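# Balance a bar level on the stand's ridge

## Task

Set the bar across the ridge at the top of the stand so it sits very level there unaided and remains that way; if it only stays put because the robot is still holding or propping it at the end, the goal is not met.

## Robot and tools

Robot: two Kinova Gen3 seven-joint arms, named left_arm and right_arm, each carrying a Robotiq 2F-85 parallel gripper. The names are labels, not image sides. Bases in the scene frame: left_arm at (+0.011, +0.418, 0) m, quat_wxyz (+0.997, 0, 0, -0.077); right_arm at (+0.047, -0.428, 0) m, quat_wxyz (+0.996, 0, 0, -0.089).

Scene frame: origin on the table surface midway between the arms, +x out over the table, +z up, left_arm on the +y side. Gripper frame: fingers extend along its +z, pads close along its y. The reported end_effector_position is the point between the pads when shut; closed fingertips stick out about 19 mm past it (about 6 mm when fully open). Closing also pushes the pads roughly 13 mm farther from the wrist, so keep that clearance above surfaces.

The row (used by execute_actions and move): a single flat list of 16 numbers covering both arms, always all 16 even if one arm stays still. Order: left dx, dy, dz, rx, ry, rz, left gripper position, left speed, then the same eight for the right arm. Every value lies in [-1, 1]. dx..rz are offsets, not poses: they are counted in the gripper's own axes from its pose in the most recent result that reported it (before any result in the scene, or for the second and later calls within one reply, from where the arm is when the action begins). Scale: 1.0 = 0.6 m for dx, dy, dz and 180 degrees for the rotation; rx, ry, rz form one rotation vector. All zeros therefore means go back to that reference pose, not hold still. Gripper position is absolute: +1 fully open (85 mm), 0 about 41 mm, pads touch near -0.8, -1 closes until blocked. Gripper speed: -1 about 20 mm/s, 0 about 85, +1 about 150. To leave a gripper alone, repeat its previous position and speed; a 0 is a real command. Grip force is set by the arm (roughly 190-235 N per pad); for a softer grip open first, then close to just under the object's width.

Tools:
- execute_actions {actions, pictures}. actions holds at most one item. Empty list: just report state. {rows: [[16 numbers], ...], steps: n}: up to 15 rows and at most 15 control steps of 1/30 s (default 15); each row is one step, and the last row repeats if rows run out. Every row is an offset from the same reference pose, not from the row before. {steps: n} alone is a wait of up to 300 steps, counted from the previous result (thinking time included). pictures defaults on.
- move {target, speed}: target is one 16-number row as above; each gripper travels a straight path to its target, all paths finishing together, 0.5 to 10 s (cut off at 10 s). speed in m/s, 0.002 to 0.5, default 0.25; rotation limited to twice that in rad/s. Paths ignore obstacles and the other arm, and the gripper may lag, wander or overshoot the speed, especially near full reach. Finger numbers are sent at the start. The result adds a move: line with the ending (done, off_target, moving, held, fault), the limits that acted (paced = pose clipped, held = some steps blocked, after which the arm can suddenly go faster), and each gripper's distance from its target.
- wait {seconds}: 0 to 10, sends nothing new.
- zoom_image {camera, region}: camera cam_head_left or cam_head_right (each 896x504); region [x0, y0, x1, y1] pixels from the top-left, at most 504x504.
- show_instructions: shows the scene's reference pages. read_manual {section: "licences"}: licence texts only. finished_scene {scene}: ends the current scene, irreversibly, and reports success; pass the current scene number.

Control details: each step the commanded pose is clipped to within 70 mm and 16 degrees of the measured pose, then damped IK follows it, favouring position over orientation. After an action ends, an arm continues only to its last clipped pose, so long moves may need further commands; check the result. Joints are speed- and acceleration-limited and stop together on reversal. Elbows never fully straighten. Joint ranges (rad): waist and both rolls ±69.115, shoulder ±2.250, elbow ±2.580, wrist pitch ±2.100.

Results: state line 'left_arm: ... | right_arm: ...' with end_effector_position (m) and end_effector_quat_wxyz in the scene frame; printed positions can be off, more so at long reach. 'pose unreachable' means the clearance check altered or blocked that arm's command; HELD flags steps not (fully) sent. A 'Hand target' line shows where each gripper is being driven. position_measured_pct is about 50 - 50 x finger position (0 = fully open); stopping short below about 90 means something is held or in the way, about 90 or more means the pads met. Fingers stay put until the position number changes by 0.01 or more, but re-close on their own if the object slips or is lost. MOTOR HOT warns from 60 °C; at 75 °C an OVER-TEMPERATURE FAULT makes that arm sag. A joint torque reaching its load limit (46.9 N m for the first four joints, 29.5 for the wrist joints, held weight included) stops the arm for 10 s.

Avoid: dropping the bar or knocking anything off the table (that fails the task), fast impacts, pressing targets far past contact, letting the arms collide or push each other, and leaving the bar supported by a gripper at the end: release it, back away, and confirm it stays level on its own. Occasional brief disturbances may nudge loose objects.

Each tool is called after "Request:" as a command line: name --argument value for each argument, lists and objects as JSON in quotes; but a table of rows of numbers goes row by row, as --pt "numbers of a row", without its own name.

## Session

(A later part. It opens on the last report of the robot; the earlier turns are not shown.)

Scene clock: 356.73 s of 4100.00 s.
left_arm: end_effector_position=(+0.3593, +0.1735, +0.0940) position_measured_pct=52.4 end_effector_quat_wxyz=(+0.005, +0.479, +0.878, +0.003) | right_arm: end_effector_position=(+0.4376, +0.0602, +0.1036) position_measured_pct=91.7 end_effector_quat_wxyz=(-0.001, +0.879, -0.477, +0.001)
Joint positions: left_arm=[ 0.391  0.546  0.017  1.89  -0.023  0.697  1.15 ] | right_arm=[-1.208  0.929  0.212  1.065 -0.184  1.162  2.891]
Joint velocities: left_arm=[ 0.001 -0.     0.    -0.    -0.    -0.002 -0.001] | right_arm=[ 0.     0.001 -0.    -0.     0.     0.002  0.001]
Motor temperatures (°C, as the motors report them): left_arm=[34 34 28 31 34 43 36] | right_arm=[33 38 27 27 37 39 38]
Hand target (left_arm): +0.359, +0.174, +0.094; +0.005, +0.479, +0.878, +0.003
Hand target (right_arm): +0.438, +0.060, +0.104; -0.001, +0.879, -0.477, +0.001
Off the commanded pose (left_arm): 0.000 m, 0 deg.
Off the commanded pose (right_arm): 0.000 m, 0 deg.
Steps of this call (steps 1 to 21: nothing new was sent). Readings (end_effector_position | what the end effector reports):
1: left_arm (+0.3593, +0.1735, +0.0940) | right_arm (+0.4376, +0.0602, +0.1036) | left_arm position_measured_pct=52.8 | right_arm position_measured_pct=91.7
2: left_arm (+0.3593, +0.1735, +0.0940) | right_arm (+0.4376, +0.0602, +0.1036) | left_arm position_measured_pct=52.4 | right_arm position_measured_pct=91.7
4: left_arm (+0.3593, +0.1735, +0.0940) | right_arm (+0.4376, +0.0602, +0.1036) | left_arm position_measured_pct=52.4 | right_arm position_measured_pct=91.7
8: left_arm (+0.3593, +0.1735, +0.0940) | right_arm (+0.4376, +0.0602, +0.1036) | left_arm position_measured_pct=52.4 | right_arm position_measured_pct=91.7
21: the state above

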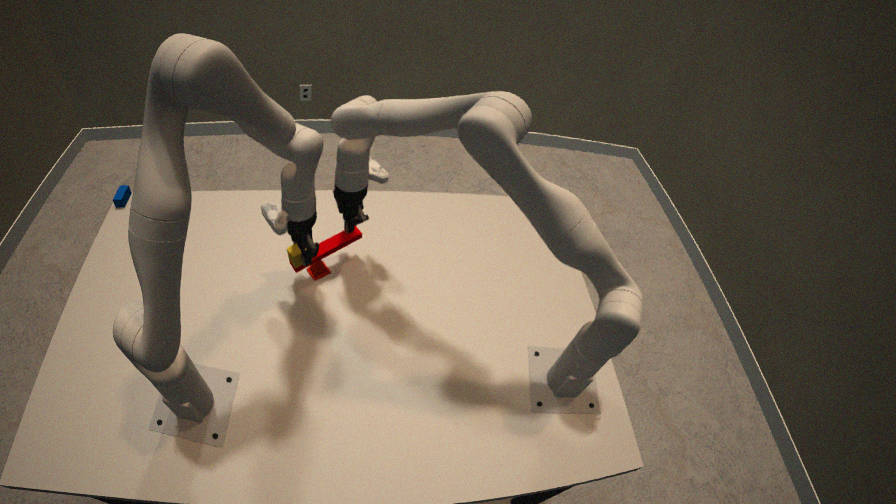

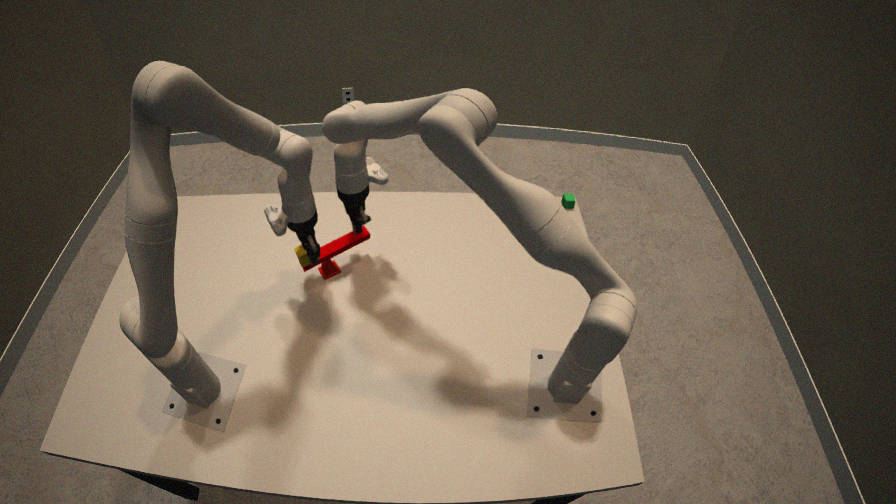

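Request:
move --target '[0,0,0,0,0,0,-0.05,-1, 0,0,0.0092,0,0,0,-1,0]' --speed 0.006

Request:
move --target '[0,0,0,0,0,0,-0.05,-1, 0,0,-0.006,0,0,0,-1,0]' --speed 0.004

Request:
zoom_image --camera "cam_head_right" --region '[285, 210, 385, 290]'

Scene clock: 364.33 s of 4100.00 s.
left_arm: end_effector_position=(+0.3593, +0.1735, +0.0940) position_measured_pct=52.4 end_effector_quat_wxyz=(+0.005, +0.479, +0.878, +0.003) | right_arm: end_effector_position=(+0.4376, +0.0602, +0.0981) position_measured_pct=91.7 end_effector_quat_wxyz=(-0.001, +0.879, -0.477, +0.001)
Joint positions: left_arm=[ 0.391  0.546  0.017  1.89  -0.023  0.697  1.15 ] | right_arm=[-1.208  0.935  0.211  1.071 -0.185  1.15   2.892]
Joint velocities: left_arm=[ 0.001 -0.     0.001 -0.001  0.    -0.002  0.   ] | right_arm=[-0.     0.     0.     0.     0.     0.002 -0.   ]
Motor temperatures (°C, as the motors report them): left_arm=[34 34 28 31 34 43 36] | right_arm=[33 38 27 27 37 39 38]
Hand target (left_arm): +0.359, +0.174, +0.094; +0.005, +0.479, +0.878, +0.003
Hand target (right_arm): +0.438, +0.060, +0.098; -0.001, +0.879, -0.477, +0.001
Off the commanded pose (left_arm): 0.000 m, 0 deg.
Off the commanded pose (right_arm): 0.000 m, 0 deg.
After step 90, 3.47 s passed at rest.
move: done

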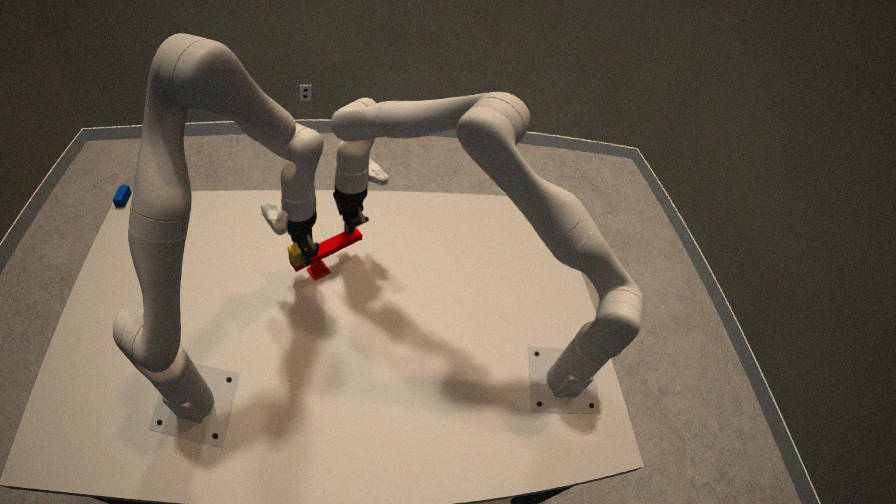

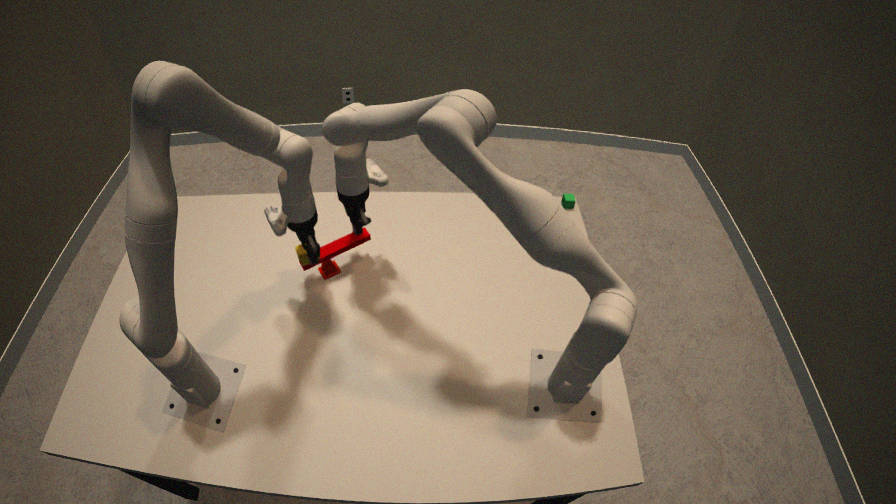

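Scene clock: 365.47 s of 4100.00 s.
left_arm: end_effector_position=(+0.3593, +0.1735, +0.0940) position_measured_pct=52.4 end_effector_quat_wxyz=(+0.005, +0.479, +0.878, +0.003) | right_arm: end_effector_position=(+0.4376, +0.0602, +0.1017) position_measured_pct=91.7 end_effector_quat_wxyz=(-0.001, +0.879, -0.477, +0.001)
Joint positions: left_arm=[ 0.391  0.546  0.017  1.89  -0.023  0.697  1.15 ] | right_arm=[-1.208  0.931  0.212  1.067 -0.184  1.158  2.891]
Joint velocities: left_arm=[0.    0.    0.    0.002 0.001 0.001 0.   ] | right_arm=[ 0.    -0.001  0.001  0.     0.     0.001  0.   ]
Motor temperatures (°C, as the motors report them): left_arm=[34 34 28 31 34 43 36] | right_arm=[33 38 27 27 37 39 38]
Hand target (left_arm): +0.359, +0.173, +0.094; +0.005, +0.479, +0.878, +0.003
Hand target (right_arm): +0.438, +0.060, +0.102; -0.001, +0.879, -0.477, +0.001
Off the commanded pose (left_arm): 0.000 m, 0 deg.
Off the commanded pose (right_arm): 0.000 m, 0 deg.
move: done

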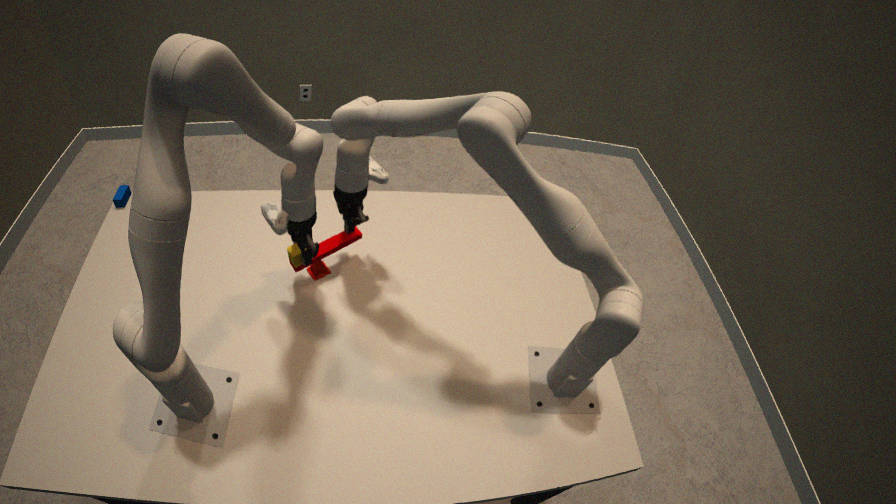

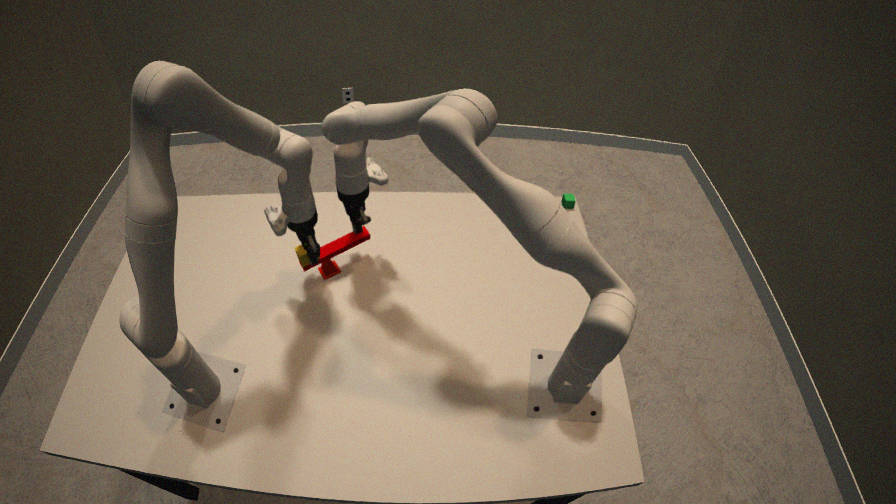

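Region (285, 210, 385, 290) of cam_head_right's 896x504 image, scaled by 5.040, with more detail than that image has; it fills the top 403 rows of this view, and the rest is white.

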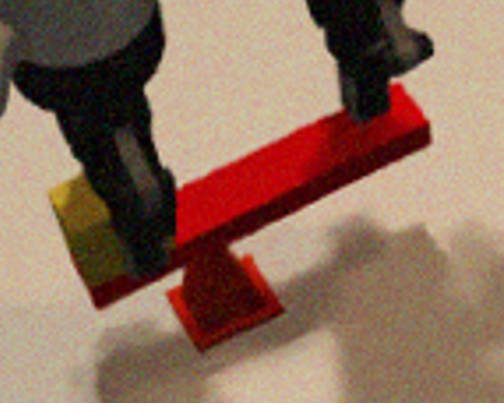

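Request:
move --target '[0,0,0,0,0,0,-0.05,-1, 0,0,0.006,0,0,0,-1,0]' --speed 0.006

Request:
execute_actions --actions '[{"rows":[[0,0,0,0,0,0,-1,-0.7, 0,0,0,0,0,0,-1,0]],"steps":14}]' --pictures false

Request:
move --target '[0,0,-0.003,0,0,0,-1,-0.7, 0,0,-0.009,0,0,0,-1,0]' --speed 0.012

Request:
move --target '[-0.0022,0,0,0,0,0,-1,-0.7, 0,0,0,0,0,0,-1,0]' --speed 0.01

Request:
move --target '[0,0,0.003,0,0,0,-1,-0.7, 0,0,0,0,0,0,-1,0]' --speed 0.004

Request:
execute_actions --actions '[{"rows":[[0,0,0.0003,0,0,0,-1,-0.7, 0,0,0,0,0,0,-1,0],[0,0,0.0003,0,0,0,-1,-0.7, 0,0,0,0,0,0,-1,0],[0,0,0.0003,0,0,0,-1,-0.7, 0,0,0,0,0,0,-1,0],[0,0,0.0003,0,0,0,-0.05,-1, 0,0,0,0,0,0,-1,0]],"steps":15}]' --pictures false

Request:
wait --seconds 0.8

Request:
zoom_image --camera "cam_head_right" --region '[285, 210, 385, 290]'

Scene clock: 378.77 s of 4100.00 s.
left_arm: end_effector_position=(+0.3593, +0.1735, +0.0940) position_measured_pct=52.4 end_effector_quat_wxyz=(+0.005, +0.479, +0.878, +0.003) | right_arm: end_effector_position=(+0.4376, +0.0602, +0.0981) position_measured_pct=91.7 end_effector_quat_wxyz=(-0.001, +0.879, -0.477, +0.001)
Joint positions: left_arm=[ 0.391  0.546  0.017  1.89  -0.023  0.697  1.15 ] | right_arm=[-1.208  0.935  0.211  1.071 -0.185  1.15   2.892]
Joint velocities: left_arm=[-0.    -0.001  0.     0.    -0.     0.001 -0.   ] | right_arm=[ 0.    -0.001 -0.     0.    -0.    -0.    -0.   ]
Motor temperatures (°C, as the motors report them): left_arm=[34 34 28 31 34 43 36] | right_arm=[33 38 27 27 37 39 38]
Hand target (left_arm): +0.359, +0.173, +0.094; +0.005, +0.479, +0.878, +0.003
Hand target (right_arm): +0.438, +0.060, +0.098; -0.001, +0.879, -0.477, +0.001
Off the commanded pose (left_arm): 0.000 m, 0 deg.
Off the commanded pose (right_arm): 0.000 m, 0 deg.
After step 90, 9.47 s passed at rest.
move: done

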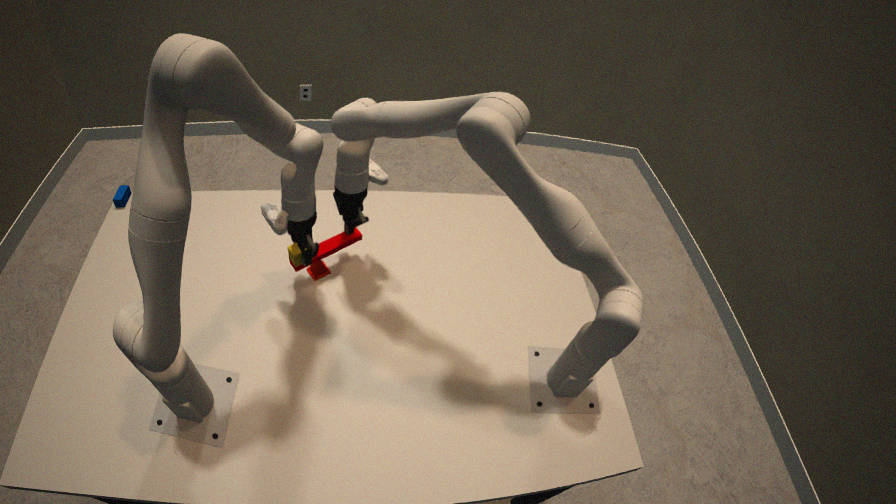

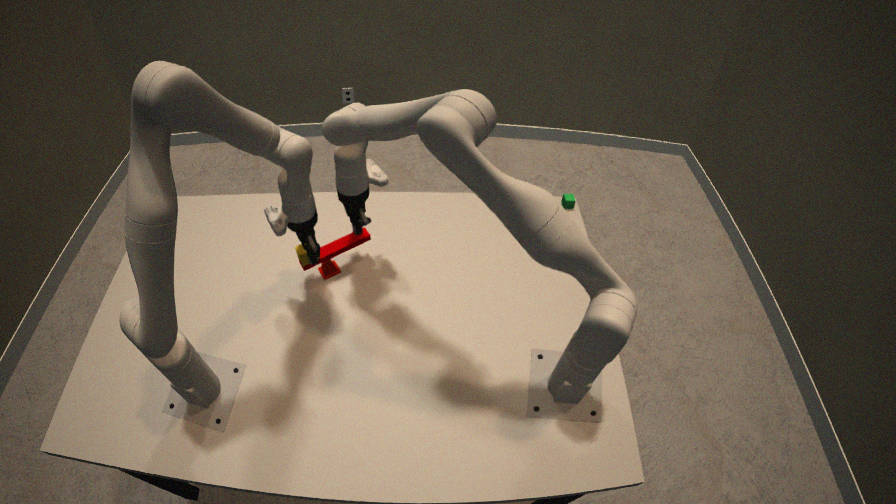

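Scene clock: 379.23 s of 4100.00 s.
left_arm: end_effector_position=(+0.3593, +0.1735, +0.0942) position_measured_pct=59.1 end_effector_quat_wxyz=(+0.005, +0.479, +0.878, +0.003) | right_arm: end_effector_position=(+0.4377, +0.0602, +0.0982) position_measured_pct=91.7 end_effector_quat_wxyz=(-0.002, +0.879, -0.477, +0.001)
Joint positions: left_arm=[ 0.391  0.546  0.017  1.89  -0.023  0.698  1.15 ] | right_arm=[-1.208  0.935  0.211  1.07  -0.185  1.15   2.892]
Joint velocities: left_arm=[-0.001 -0.001 -0.     0.001 -0.001  0.     0.   ] | right_arm=[ 0.    -0.001  0.     0.     0.    -0.002 -0.001]
Motor temperatures (°C, as the motors report them): left_arm=[34 34 28 31 34 43 36] | right_arm=[33 38 27 27 37 39 38]
Hand target (left_arm): +0.359, +0.173, +0.094; +0.005, +0.479, +0.878, +0.003
Hand target (right_arm): +0.438, +0.060, +0.098; -0.001, +0.879, -0.477, +0.001
Off the commanded pose (left_arm): 0.000 m, 0 deg.
Off the commanded pose (right_arm): 0.000 m, 0 deg.
Steps of this call (steps 1 to 14: all 14 steps of this action). Readings (end_effector_position | what the end effector reports):
1: left_arm (+0.3593, +0.1735, +0.0940) | right_arm (+0.4376, +0.0602, +0.0981) | left_arm position_measured_pct=52.4 | right_arm position_measured_pct=91.7
2: left_arm (+0.3593, +0.1735, +0.0940) | right_arm (+0.4376, +0.0602, +0.0981) | left_arm position_measured_pct=52.8 | right_arm position_measured_pct=91.7
4: left_arm (+0.3593, +0.1735, +0.0940) | right_arm (+0.4376, +0.0602, +0.0981) | left_arm position_measured_pct=54.8 | right_arm position_measured_pct=91.7
8: left_arm (+0.3593, +0.1735, +0.0941) | right_arm (+0.4377, +0.0602, +0.0982) | left_arm position_measured_pct=57.9 | right_arm position_measured_pct=91.7
14: the state above

Scene clock: 380.17 s of 4100.00 s.
left_arm: end_effector_position=(+0.3593, +0.1735, +0.0960) position_measured_pct=59.1 end_effector_quat_wxyz=(+0.005, +0.479, +0.878, +0.003) | right_arm: end_effector_position=(+0.4376, +0.0602, +0.1036) position_measured_pct=91.7 end_effector_quat_wxyz=(-0.002, +0.879, -0.477, +0.001)
Joint positions: left_arm=[ 0.391  0.542  0.018  1.888 -0.023  0.703  1.15 ] | right_arm=[-1.208  0.929  0.212  1.065 -0.184  1.162  2.891]
Joint velocities: left_arm=[ 0.    -0.    -0.    -0.    -0.001  0.    -0.001] | right_arm=[ 0.001 -0.    -0.     0.     0.     0.001 -0.   ]
Motor temperatures (°C, as the motors report them): left_arm=[34 34 28 31 34 43 36] | right_arm=[33 38 27 27 37 39 38]
Hand target (left_arm): +0.359, +0.173, +0.096; +0.005, +0.479, +0.878, +0.003
Hand target (right_arm): +0.438, +0.060, +0.104; -0.002, +0.879, -0.477, +0.001
Off the commanded pose (left_arm): 0.000 m, 0 deg.
Off the commanded pose (right_arm): 0.000 m, 0 deg.
move: done

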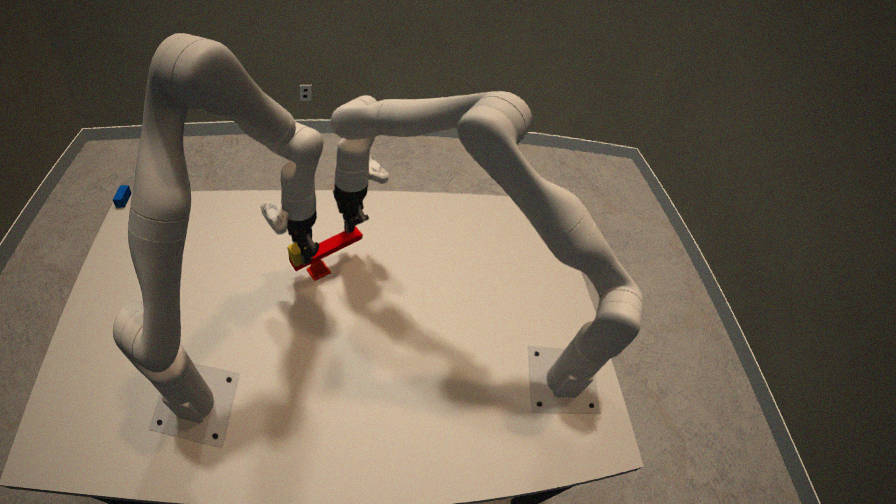

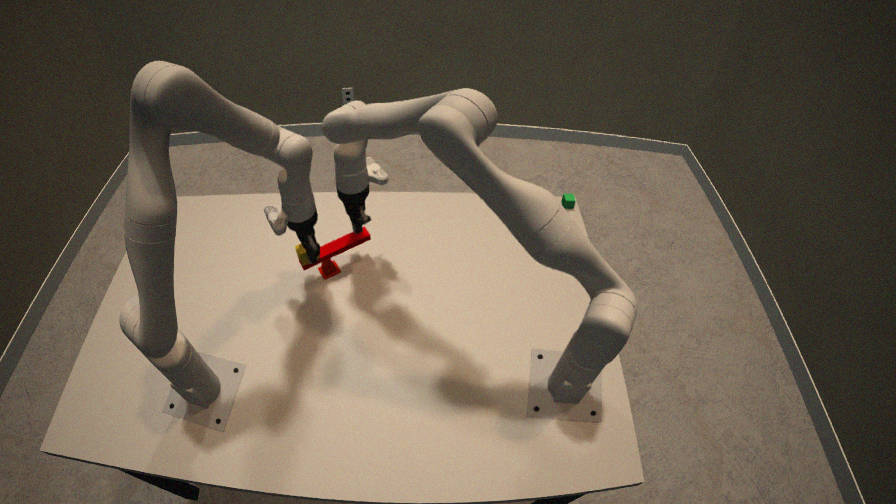

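Scene clock: 380.87 s of 4100.00 s.
left_arm: end_effector_position=(+0.3600, +0.1724, +0.0960) position_measured_pct=59.1 end_effector_quat_wxyz=(+0.005, +0.479, +0.878, +0.003) | right_arm: end_effector_position=(+0.4376, +0.0602, +0.1036) position_measured_pct=91.7 end_effector_quat_wxyz=(-0.002, +0.879, -0.477, +0.001)
Joint positions: left_arm=[ 0.392  0.544  0.018  1.884 -0.023  0.705  1.151] | right_arm=[-1.208  0.929  0.212  1.065 -0.184  1.162  2.891]
Joint velocities: left_arm=[ 0.    -0.001 -0.    -0.001  0.     0.002  0.   ] | right_arm=[ 0.     0.001 -0.    -0.    -0.    -0.001  0.   ]
Motor temperatures (°C, as the motors report them): left_arm=[34 34 28 31 34 43 36] | right_arm=[33 38 27 27 37 39 38]
Hand target (left_arm): +0.360, +0.172, +0.096; +0.005, +0.479, +0.878, +0.003
Hand target (right_arm): +0.438, +0.060, +0.104; -0.002, +0.879, -0.477, +0.001
Off the commanded pose (left_arm): 0.000 m, 0 deg.
Off the commanded pose (right_arm): 0.000 m, 0 deg.
move: done

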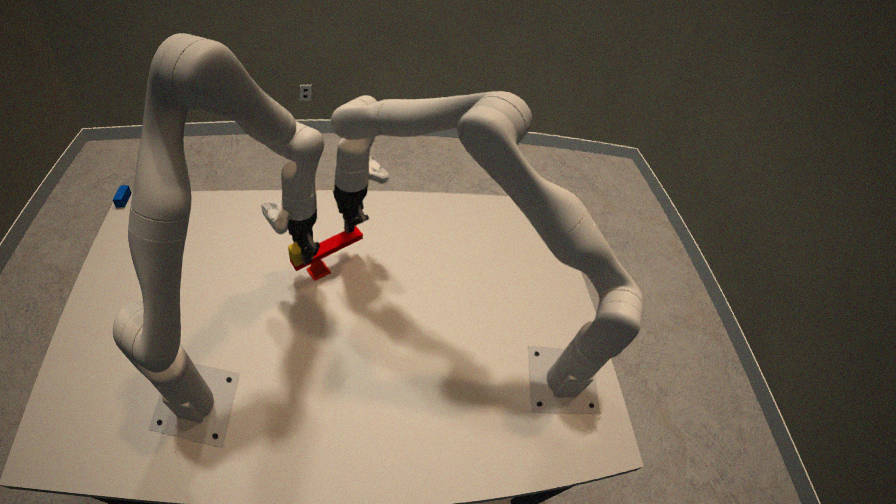

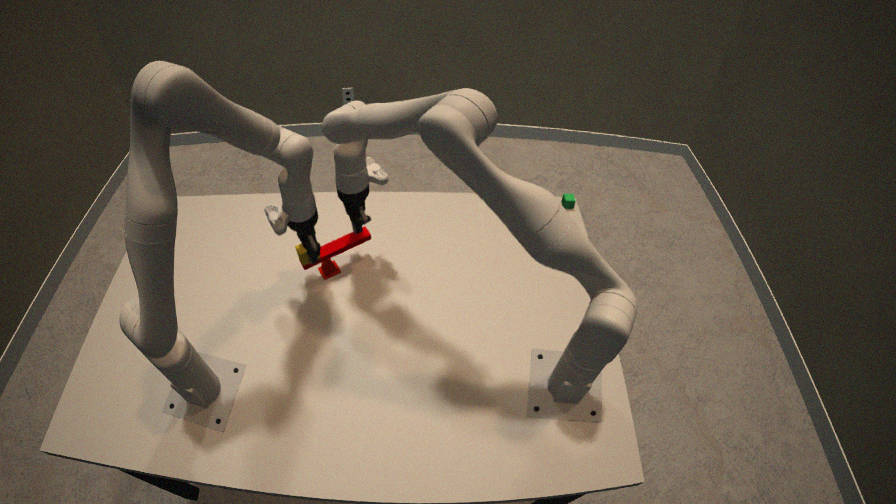

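Scene clock: 381.57 s of 4100.00 s.
left_arm: end_effector_position=(+0.3600, +0.1724, +0.0943) position_measured_pct=59.1 end_effector_quat_wxyz=(+0.005, +0.479, +0.878, +0.003) | right_arm: end_effector_position=(+0.4376, +0.0602, +0.1036) position_measured_pct=91.7 end_effector_quat_wxyz=(-0.002, +0.879, -0.477, +0.001)
Joint positions: left_arm=[ 0.393  0.547  0.017  1.886 -0.023  0.7    1.151] | right_arm=[-1.208  0.929  0.212  1.065 -0.184  1.162  2.891]
Joint velocities: left_arm=[-0.     0.003  0.     0.001 -0.    -0.     0.   ] | right_arm=[ 0.001  0.    -0.    -0.    -0.    -0.001 -0.   ]
Motor temperatures (°C, as the motors report them): left_arm=[34 34 28 31 34 43 36] | right_arm=[33 38 27 27 37 39 38]
Hand target (left_arm): +0.360, +0.172, +0.094; +0.005, +0.479, +0.878, +0.003
Hand target (right_arm): +0.438, +0.060, +0.104; -0.002, +0.879, -0.477, +0.001
Off the commanded pose (left_arm): 0.000 m, 0 deg.
Off the commanded pose (right_arm): 0.000 m, 0 deg.
move: done

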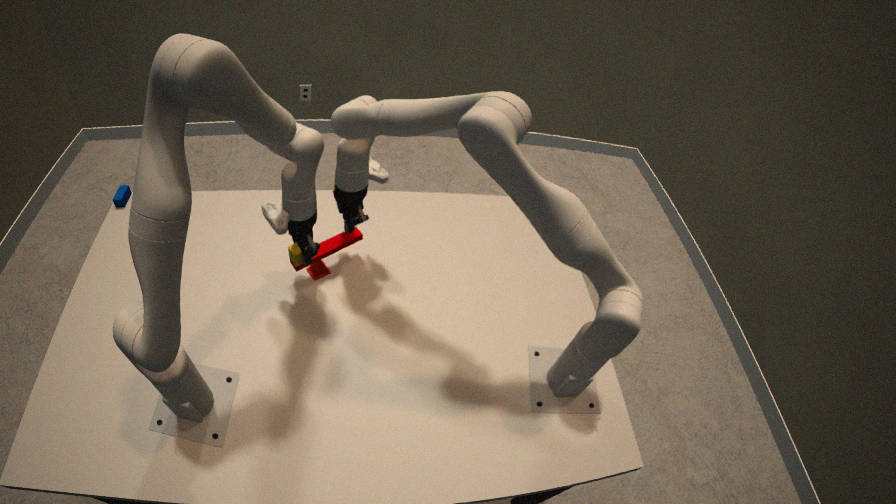

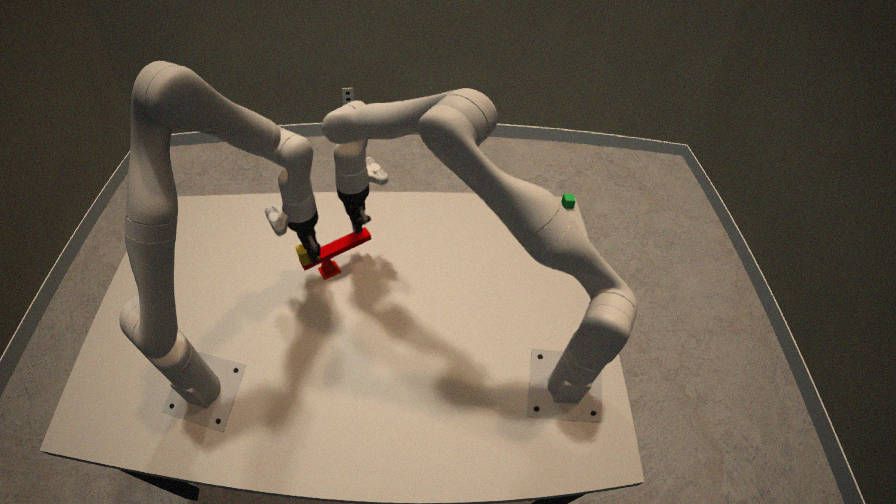

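Scene clock: 382.07 s of 4100.00 s.
left_arm: end_effector_position=(+0.3600, +0.1724, +0.0941) position_measured_pct=52.8 end_effector_quat_wxyz=(+0.005, +0.479, +0.878, +0.003) | right_arm: end_effector_position=(+0.4376, +0.0602, +0.1036) position_measured_pct=91.7 end_effector_quat_wxyz=(-0.002, +0.879, -0.477, +0.001)
Joint positions: left_arm=[ 0.393  0.548  0.017  1.886 -0.023  0.699  1.151] | right_arm=[-1.208  0.929  0.212  1.065 -0.184  1.162  2.891]
Joint velocities: left_arm=[-0.    -0.001  0.     0.001  0.     0.     0.   ] | right_arm=[-0.001 -0.    -0.     0.     0.    -0.001 -0.   ]
Motor temperatures (°C, as the motors report them): left_arm=[34 34 28 31 34 43 36] | right_arm=[33 38 27 27 37 39 38]
Hand target (left_arm): +0.360, +0.172, +0.094; +0.005, +0.479, +0.878, +0.003
Hand target (right_arm): +0.438, +0.060, +0.104; -0.002, +0.879, -0.477, +0.001
Off the commanded pose (left_arm): 0.000 m, 0 deg.
Off the commanded pose (right_arm): 0.000 m, 0 deg.
Steps of this call (steps 1 to 15: all 15 steps of this action). Readings (end_effector_position | what the end effector reports):
1: left_arm (+0.3600, +0.1724, +0.0943) | right_arm (+0.4376, +0.0602, +0.1036) | left_arm position_measured_pct=59.1 | right_arm position_measured_pct=91.7
2: left_arm (+0.3600, +0.1724, +0.0943) | right_arm (+0.4376, +0.0602, +0.1036) | left_arm position_measured_pct=59.1 | right_arm position_measured_pct=91.7
4: left_arm (+0.3600, +0.1724, +0.0943) | right_arm (+0.4376, +0.0602, +0.1036) | left_arm position_measured_pct=59.1 | right_arm position_measured_pct=91.7
8: left_arm (+0.3599, +0.1725, +0.0940) | right_arm (+0.4376, +0.0602, +0.1036) | left_arm position_measured_pct=57.1 | right_arm position_measured_pct=91.7
15: the state above

Scene clock: 382.87 s of 4100.00 s.
left_arm: end_effector_position=(+0.3600, +0.1724, +0.0941) position_measured_pct=52.4 end_effector_quat_wxyz=(+0.005, +0.479, +0.878, +0.003) | right_arm: end_effector_position=(+0.4376, +0.0602, +0.1036) position_measured_pct=91.7 end_effector_quat_wxyz=(-0.002, +0.879, -0.477, +0.001)
Joint positions: left_arm=[ 0.393  0.548  0.017  1.886 -0.023  0.699  1.151] | right_arm=[-1.208  0.929  0.212  1.065 -0.184  1.162  2.891]
Joint velocities: left_arm=[ 0.001  0.002  0.     0.001 -0.    -0.001  0.   ] | right_arm=[-0.  0.  0. -0. -0.  0. -0.]
Motor temperatures (°C, as the motors report them): left_arm=[34 34 28 31 34 43 36] | right_arm=[33 38 27 27 37 39 38]
Hand target (left_arm): +0.360, +0.172, +0.094; +0.005, +0.479, +0.878, +0.003
Hand target (right_arm): +0.438, +0.060, +0.104; -0.002, +0.879, -0.477, +0.001
Off the commanded pose (left_arm): 0.000 m, 0 deg.
Off the commanded pose (right_arm): 0.000 m, 0 deg.
Steps of this call (steps 1 to 24: nothing new was sent). Readings (end_effector_position | what the end effector reports):
1: left_arm (+0.3600, +0.1724, +0.0941) | right_arm (+0.4376, +0.0602, +0.1036) | left_arm position_measured_pct=52.8 | right_arm position_measured_pct=91.7
2: left_arm (+0.3600, +0.1724, +0.0941) | right_arm (+0.4376, +0.0602, +0.1036) | left_arm position_measured_pct=52.8 | right_arm position_measured_pct=91.7
4: left_arm (+0.3600, +0.1724, +0.0941) | right_arm (+0.4376, +0.0602, +0.1036) | left_arm position_measured_pct=52.8 | right_arm position_measured_pct=91.7
8: left_arm (+0.3600, +0.1724, +0.0941) | right_arm (+0.4376, +0.0602, +0.1036) | left_arm position_measured_pct=52.4 | right_arm position_measured_pct=91.7
24: the state above

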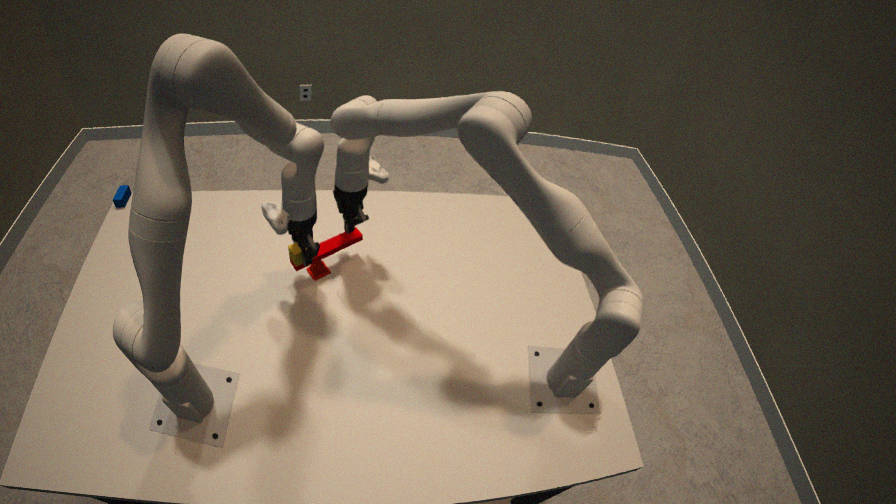

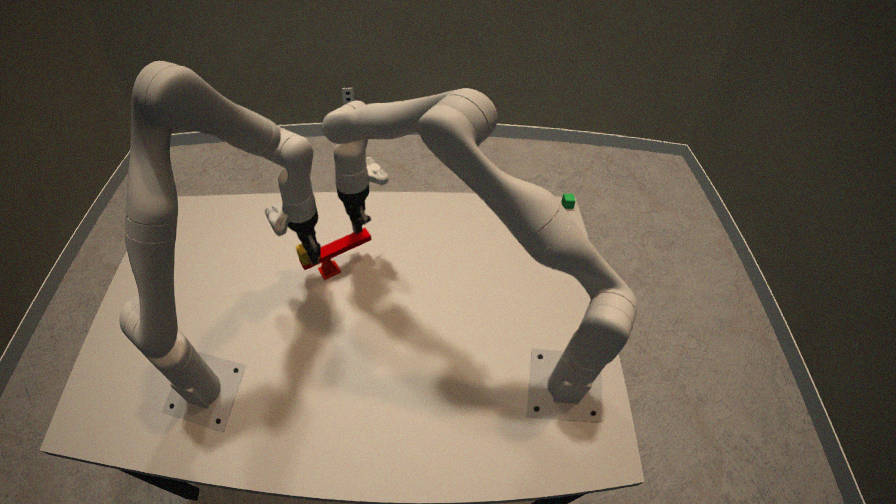

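Region (285, 210, 385, 290) of cam_head_right's 896x504 image, scaled by 5.040, with more detail than that image has; it fills the top 403 rows of this view, and the rest is white.

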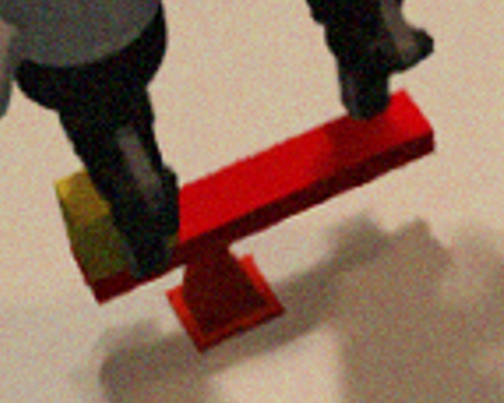

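Balanced. Retract.

Request:
execute_actions --actions '[{"rows":[[0,0,0,0,0,0,0.3,-0.5, 0,0,0,0,0,0,-1,0]],"steps":10}]' --pictures false

Request:
move --target '[0,0,-0.1,0,0,0,0.3,-0.5, 0,0,-0.08,0,0,0,-1,0]' --speed 0.1

Request:
zoom_image --camera "cam_head_right" --region '[285, 210, 385, 290]'

Scene clock: 387.57 s of 4100.00 s.
left_arm: end_effector_position=(+0.3600, +0.1724, +0.0941) position_measured_pct=39.3 end_effector_quat_wxyz=(+0.005, +0.479, +0.878, +0.003) | right_arm: end_effector_position=(+0.4376, +0.0602, +0.1036) position_measured_pct=91.7 end_effector_quat_wxyz=(-0.002, +0.879, -0.477, +0.001)
Joint positions: left_arm=[ 0.393  0.548  0.017  1.886 -0.023  0.699  1.151] | right_arm=[-1.208  0.929  0.212  1.065 -0.184  1.162  2.891]
Joint velocities: left_arm=[ 0.001  0.    -0.001 -0.001 -0.    -0.002  0.   ] | right_arm=[-0. -0. -0. -0. -0. -0.  0.]
Motor temperatures (°C, as the motors report them): left_arm=[34 34 28 31 34 43 36] | right_arm=[33 38 27 27 37 39 38]
Hand target (left_arm): +0.360, +0.172, +0.094; +0.005, +0.479, +0.878, +0.003
Hand target (right_arm): +0.438, +0.060, +0.104; -0.002, +0.879, -0.477, +0.001
Off the commanded pose (left_arm): 0.000 m, 0 deg.
Off the commanded pose (right_arm): 0.000 m, 0 deg.
Steps of this call (steps 1 to 90: nothing new was sent; then 1.37 s passed at rest; steps 91 to 100: all 10 steps of this action). Readings (end_effector_position | what the end effector reports):
91: left_arm (+0.3600, +0.1724, +0.0941) | right_arm (+0.4376, +0.0602, +0.1036) | left_arm position_measured_pct=52.4 | right_arm position_measured_pct=91.7
92: left_arm (+0.3600, +0.1724, +0.0941) | right_arm (+0.4376, +0.0602, +0.1036) | left_arm position_measured_pct=52.4 | right_arm position_measured_pct=91.7
94: left_arm (+0.3600, +0.1724, +0.0941) | right_arm (+0.4376, +0.0602, +0.1036) | left_arm position_measured_pct=49.6 | right_arm position_measured_pct=91.7
98: left_arm (+0.3600, +0.1724, +0.0941) | right_arm (+0.4376, +0.0602, +0.1036) | left_arm position_measured_pct=42.9 | right_arm position_measured_pct=91.7
100: the state above

Scene clock: 388.87 s of 4100.00 s.
left_arm: end_effector_position=(+0.3595, +0.1723, +0.1541) position_measured_pct=34.9 end_effector_quat_wxyz=(+0.004, +0.479, +0.878, +0.002) | right_arm: end_effector_position=(+0.4374, +0.0600, +0.1515) position_measured_pct=91.7 end_effector_quat_wxyz=(-0.002, +0.879, -0.477, +0.001)
Joint positions: left_arm=[ 0.389  0.443  0.023  1.816 -0.02   0.874  1.149] | right_arm=[-1.208  0.882  0.221  1.001 -0.177  1.272  2.883]
Joint velocities: left_arm=[-0.001 -0.003  0.    -0.001 -0.    -0.    -0.   ] | right_arm=[-0.    -0.003  0.    -0.     0.    -0.001 -0.   ]
Motor temperatures (°C, as the motors report them): left_arm=[34 34 28 31 34 43 36] | right_arm=[33 38 27 27 37 39 38]
Hand target (left_arm): +0.360, +0.172, +0.154; +0.005, +0.479, +0.878, +0.002
Hand target (right_arm): +0.437, +0.060, +0.152; -0.002, +0.879, -0.477, +0.001
Off the commanded pose (left_arm): 0.000 m, 0 deg.
Off the commanded pose (right_arm): 0.000 m, 0 deg.
move: done

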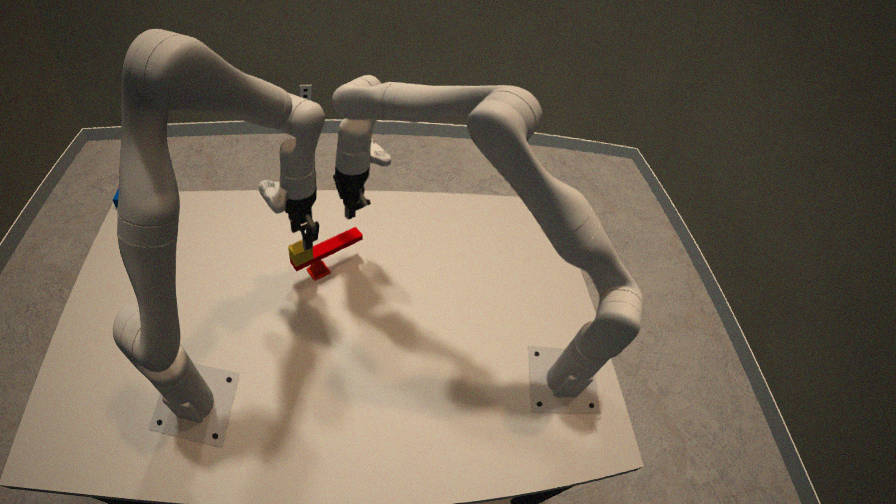

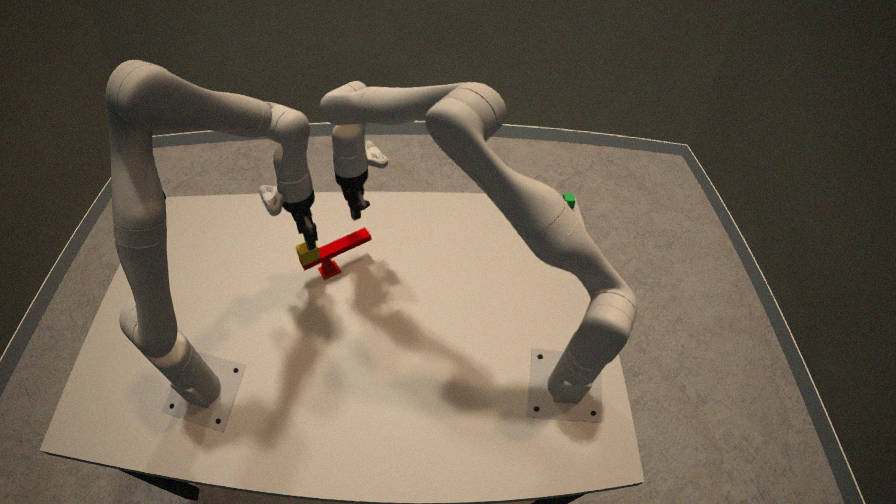

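Region (285, 210, 385, 290) of cam_head_right's 896x504 image, scaled by 5.040, with more detail than that image has; it fills the top 403 rows of this view, and the rest is white.

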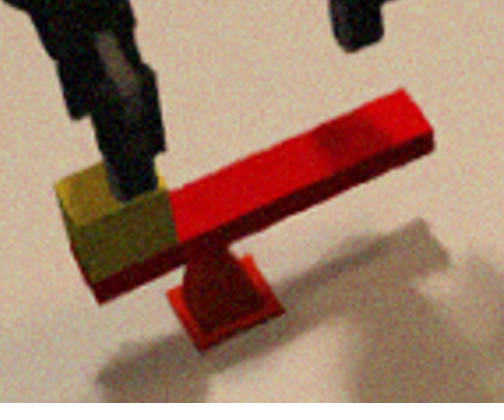

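Request:
finished_scene --scene 2

The scene is finished: the task was done.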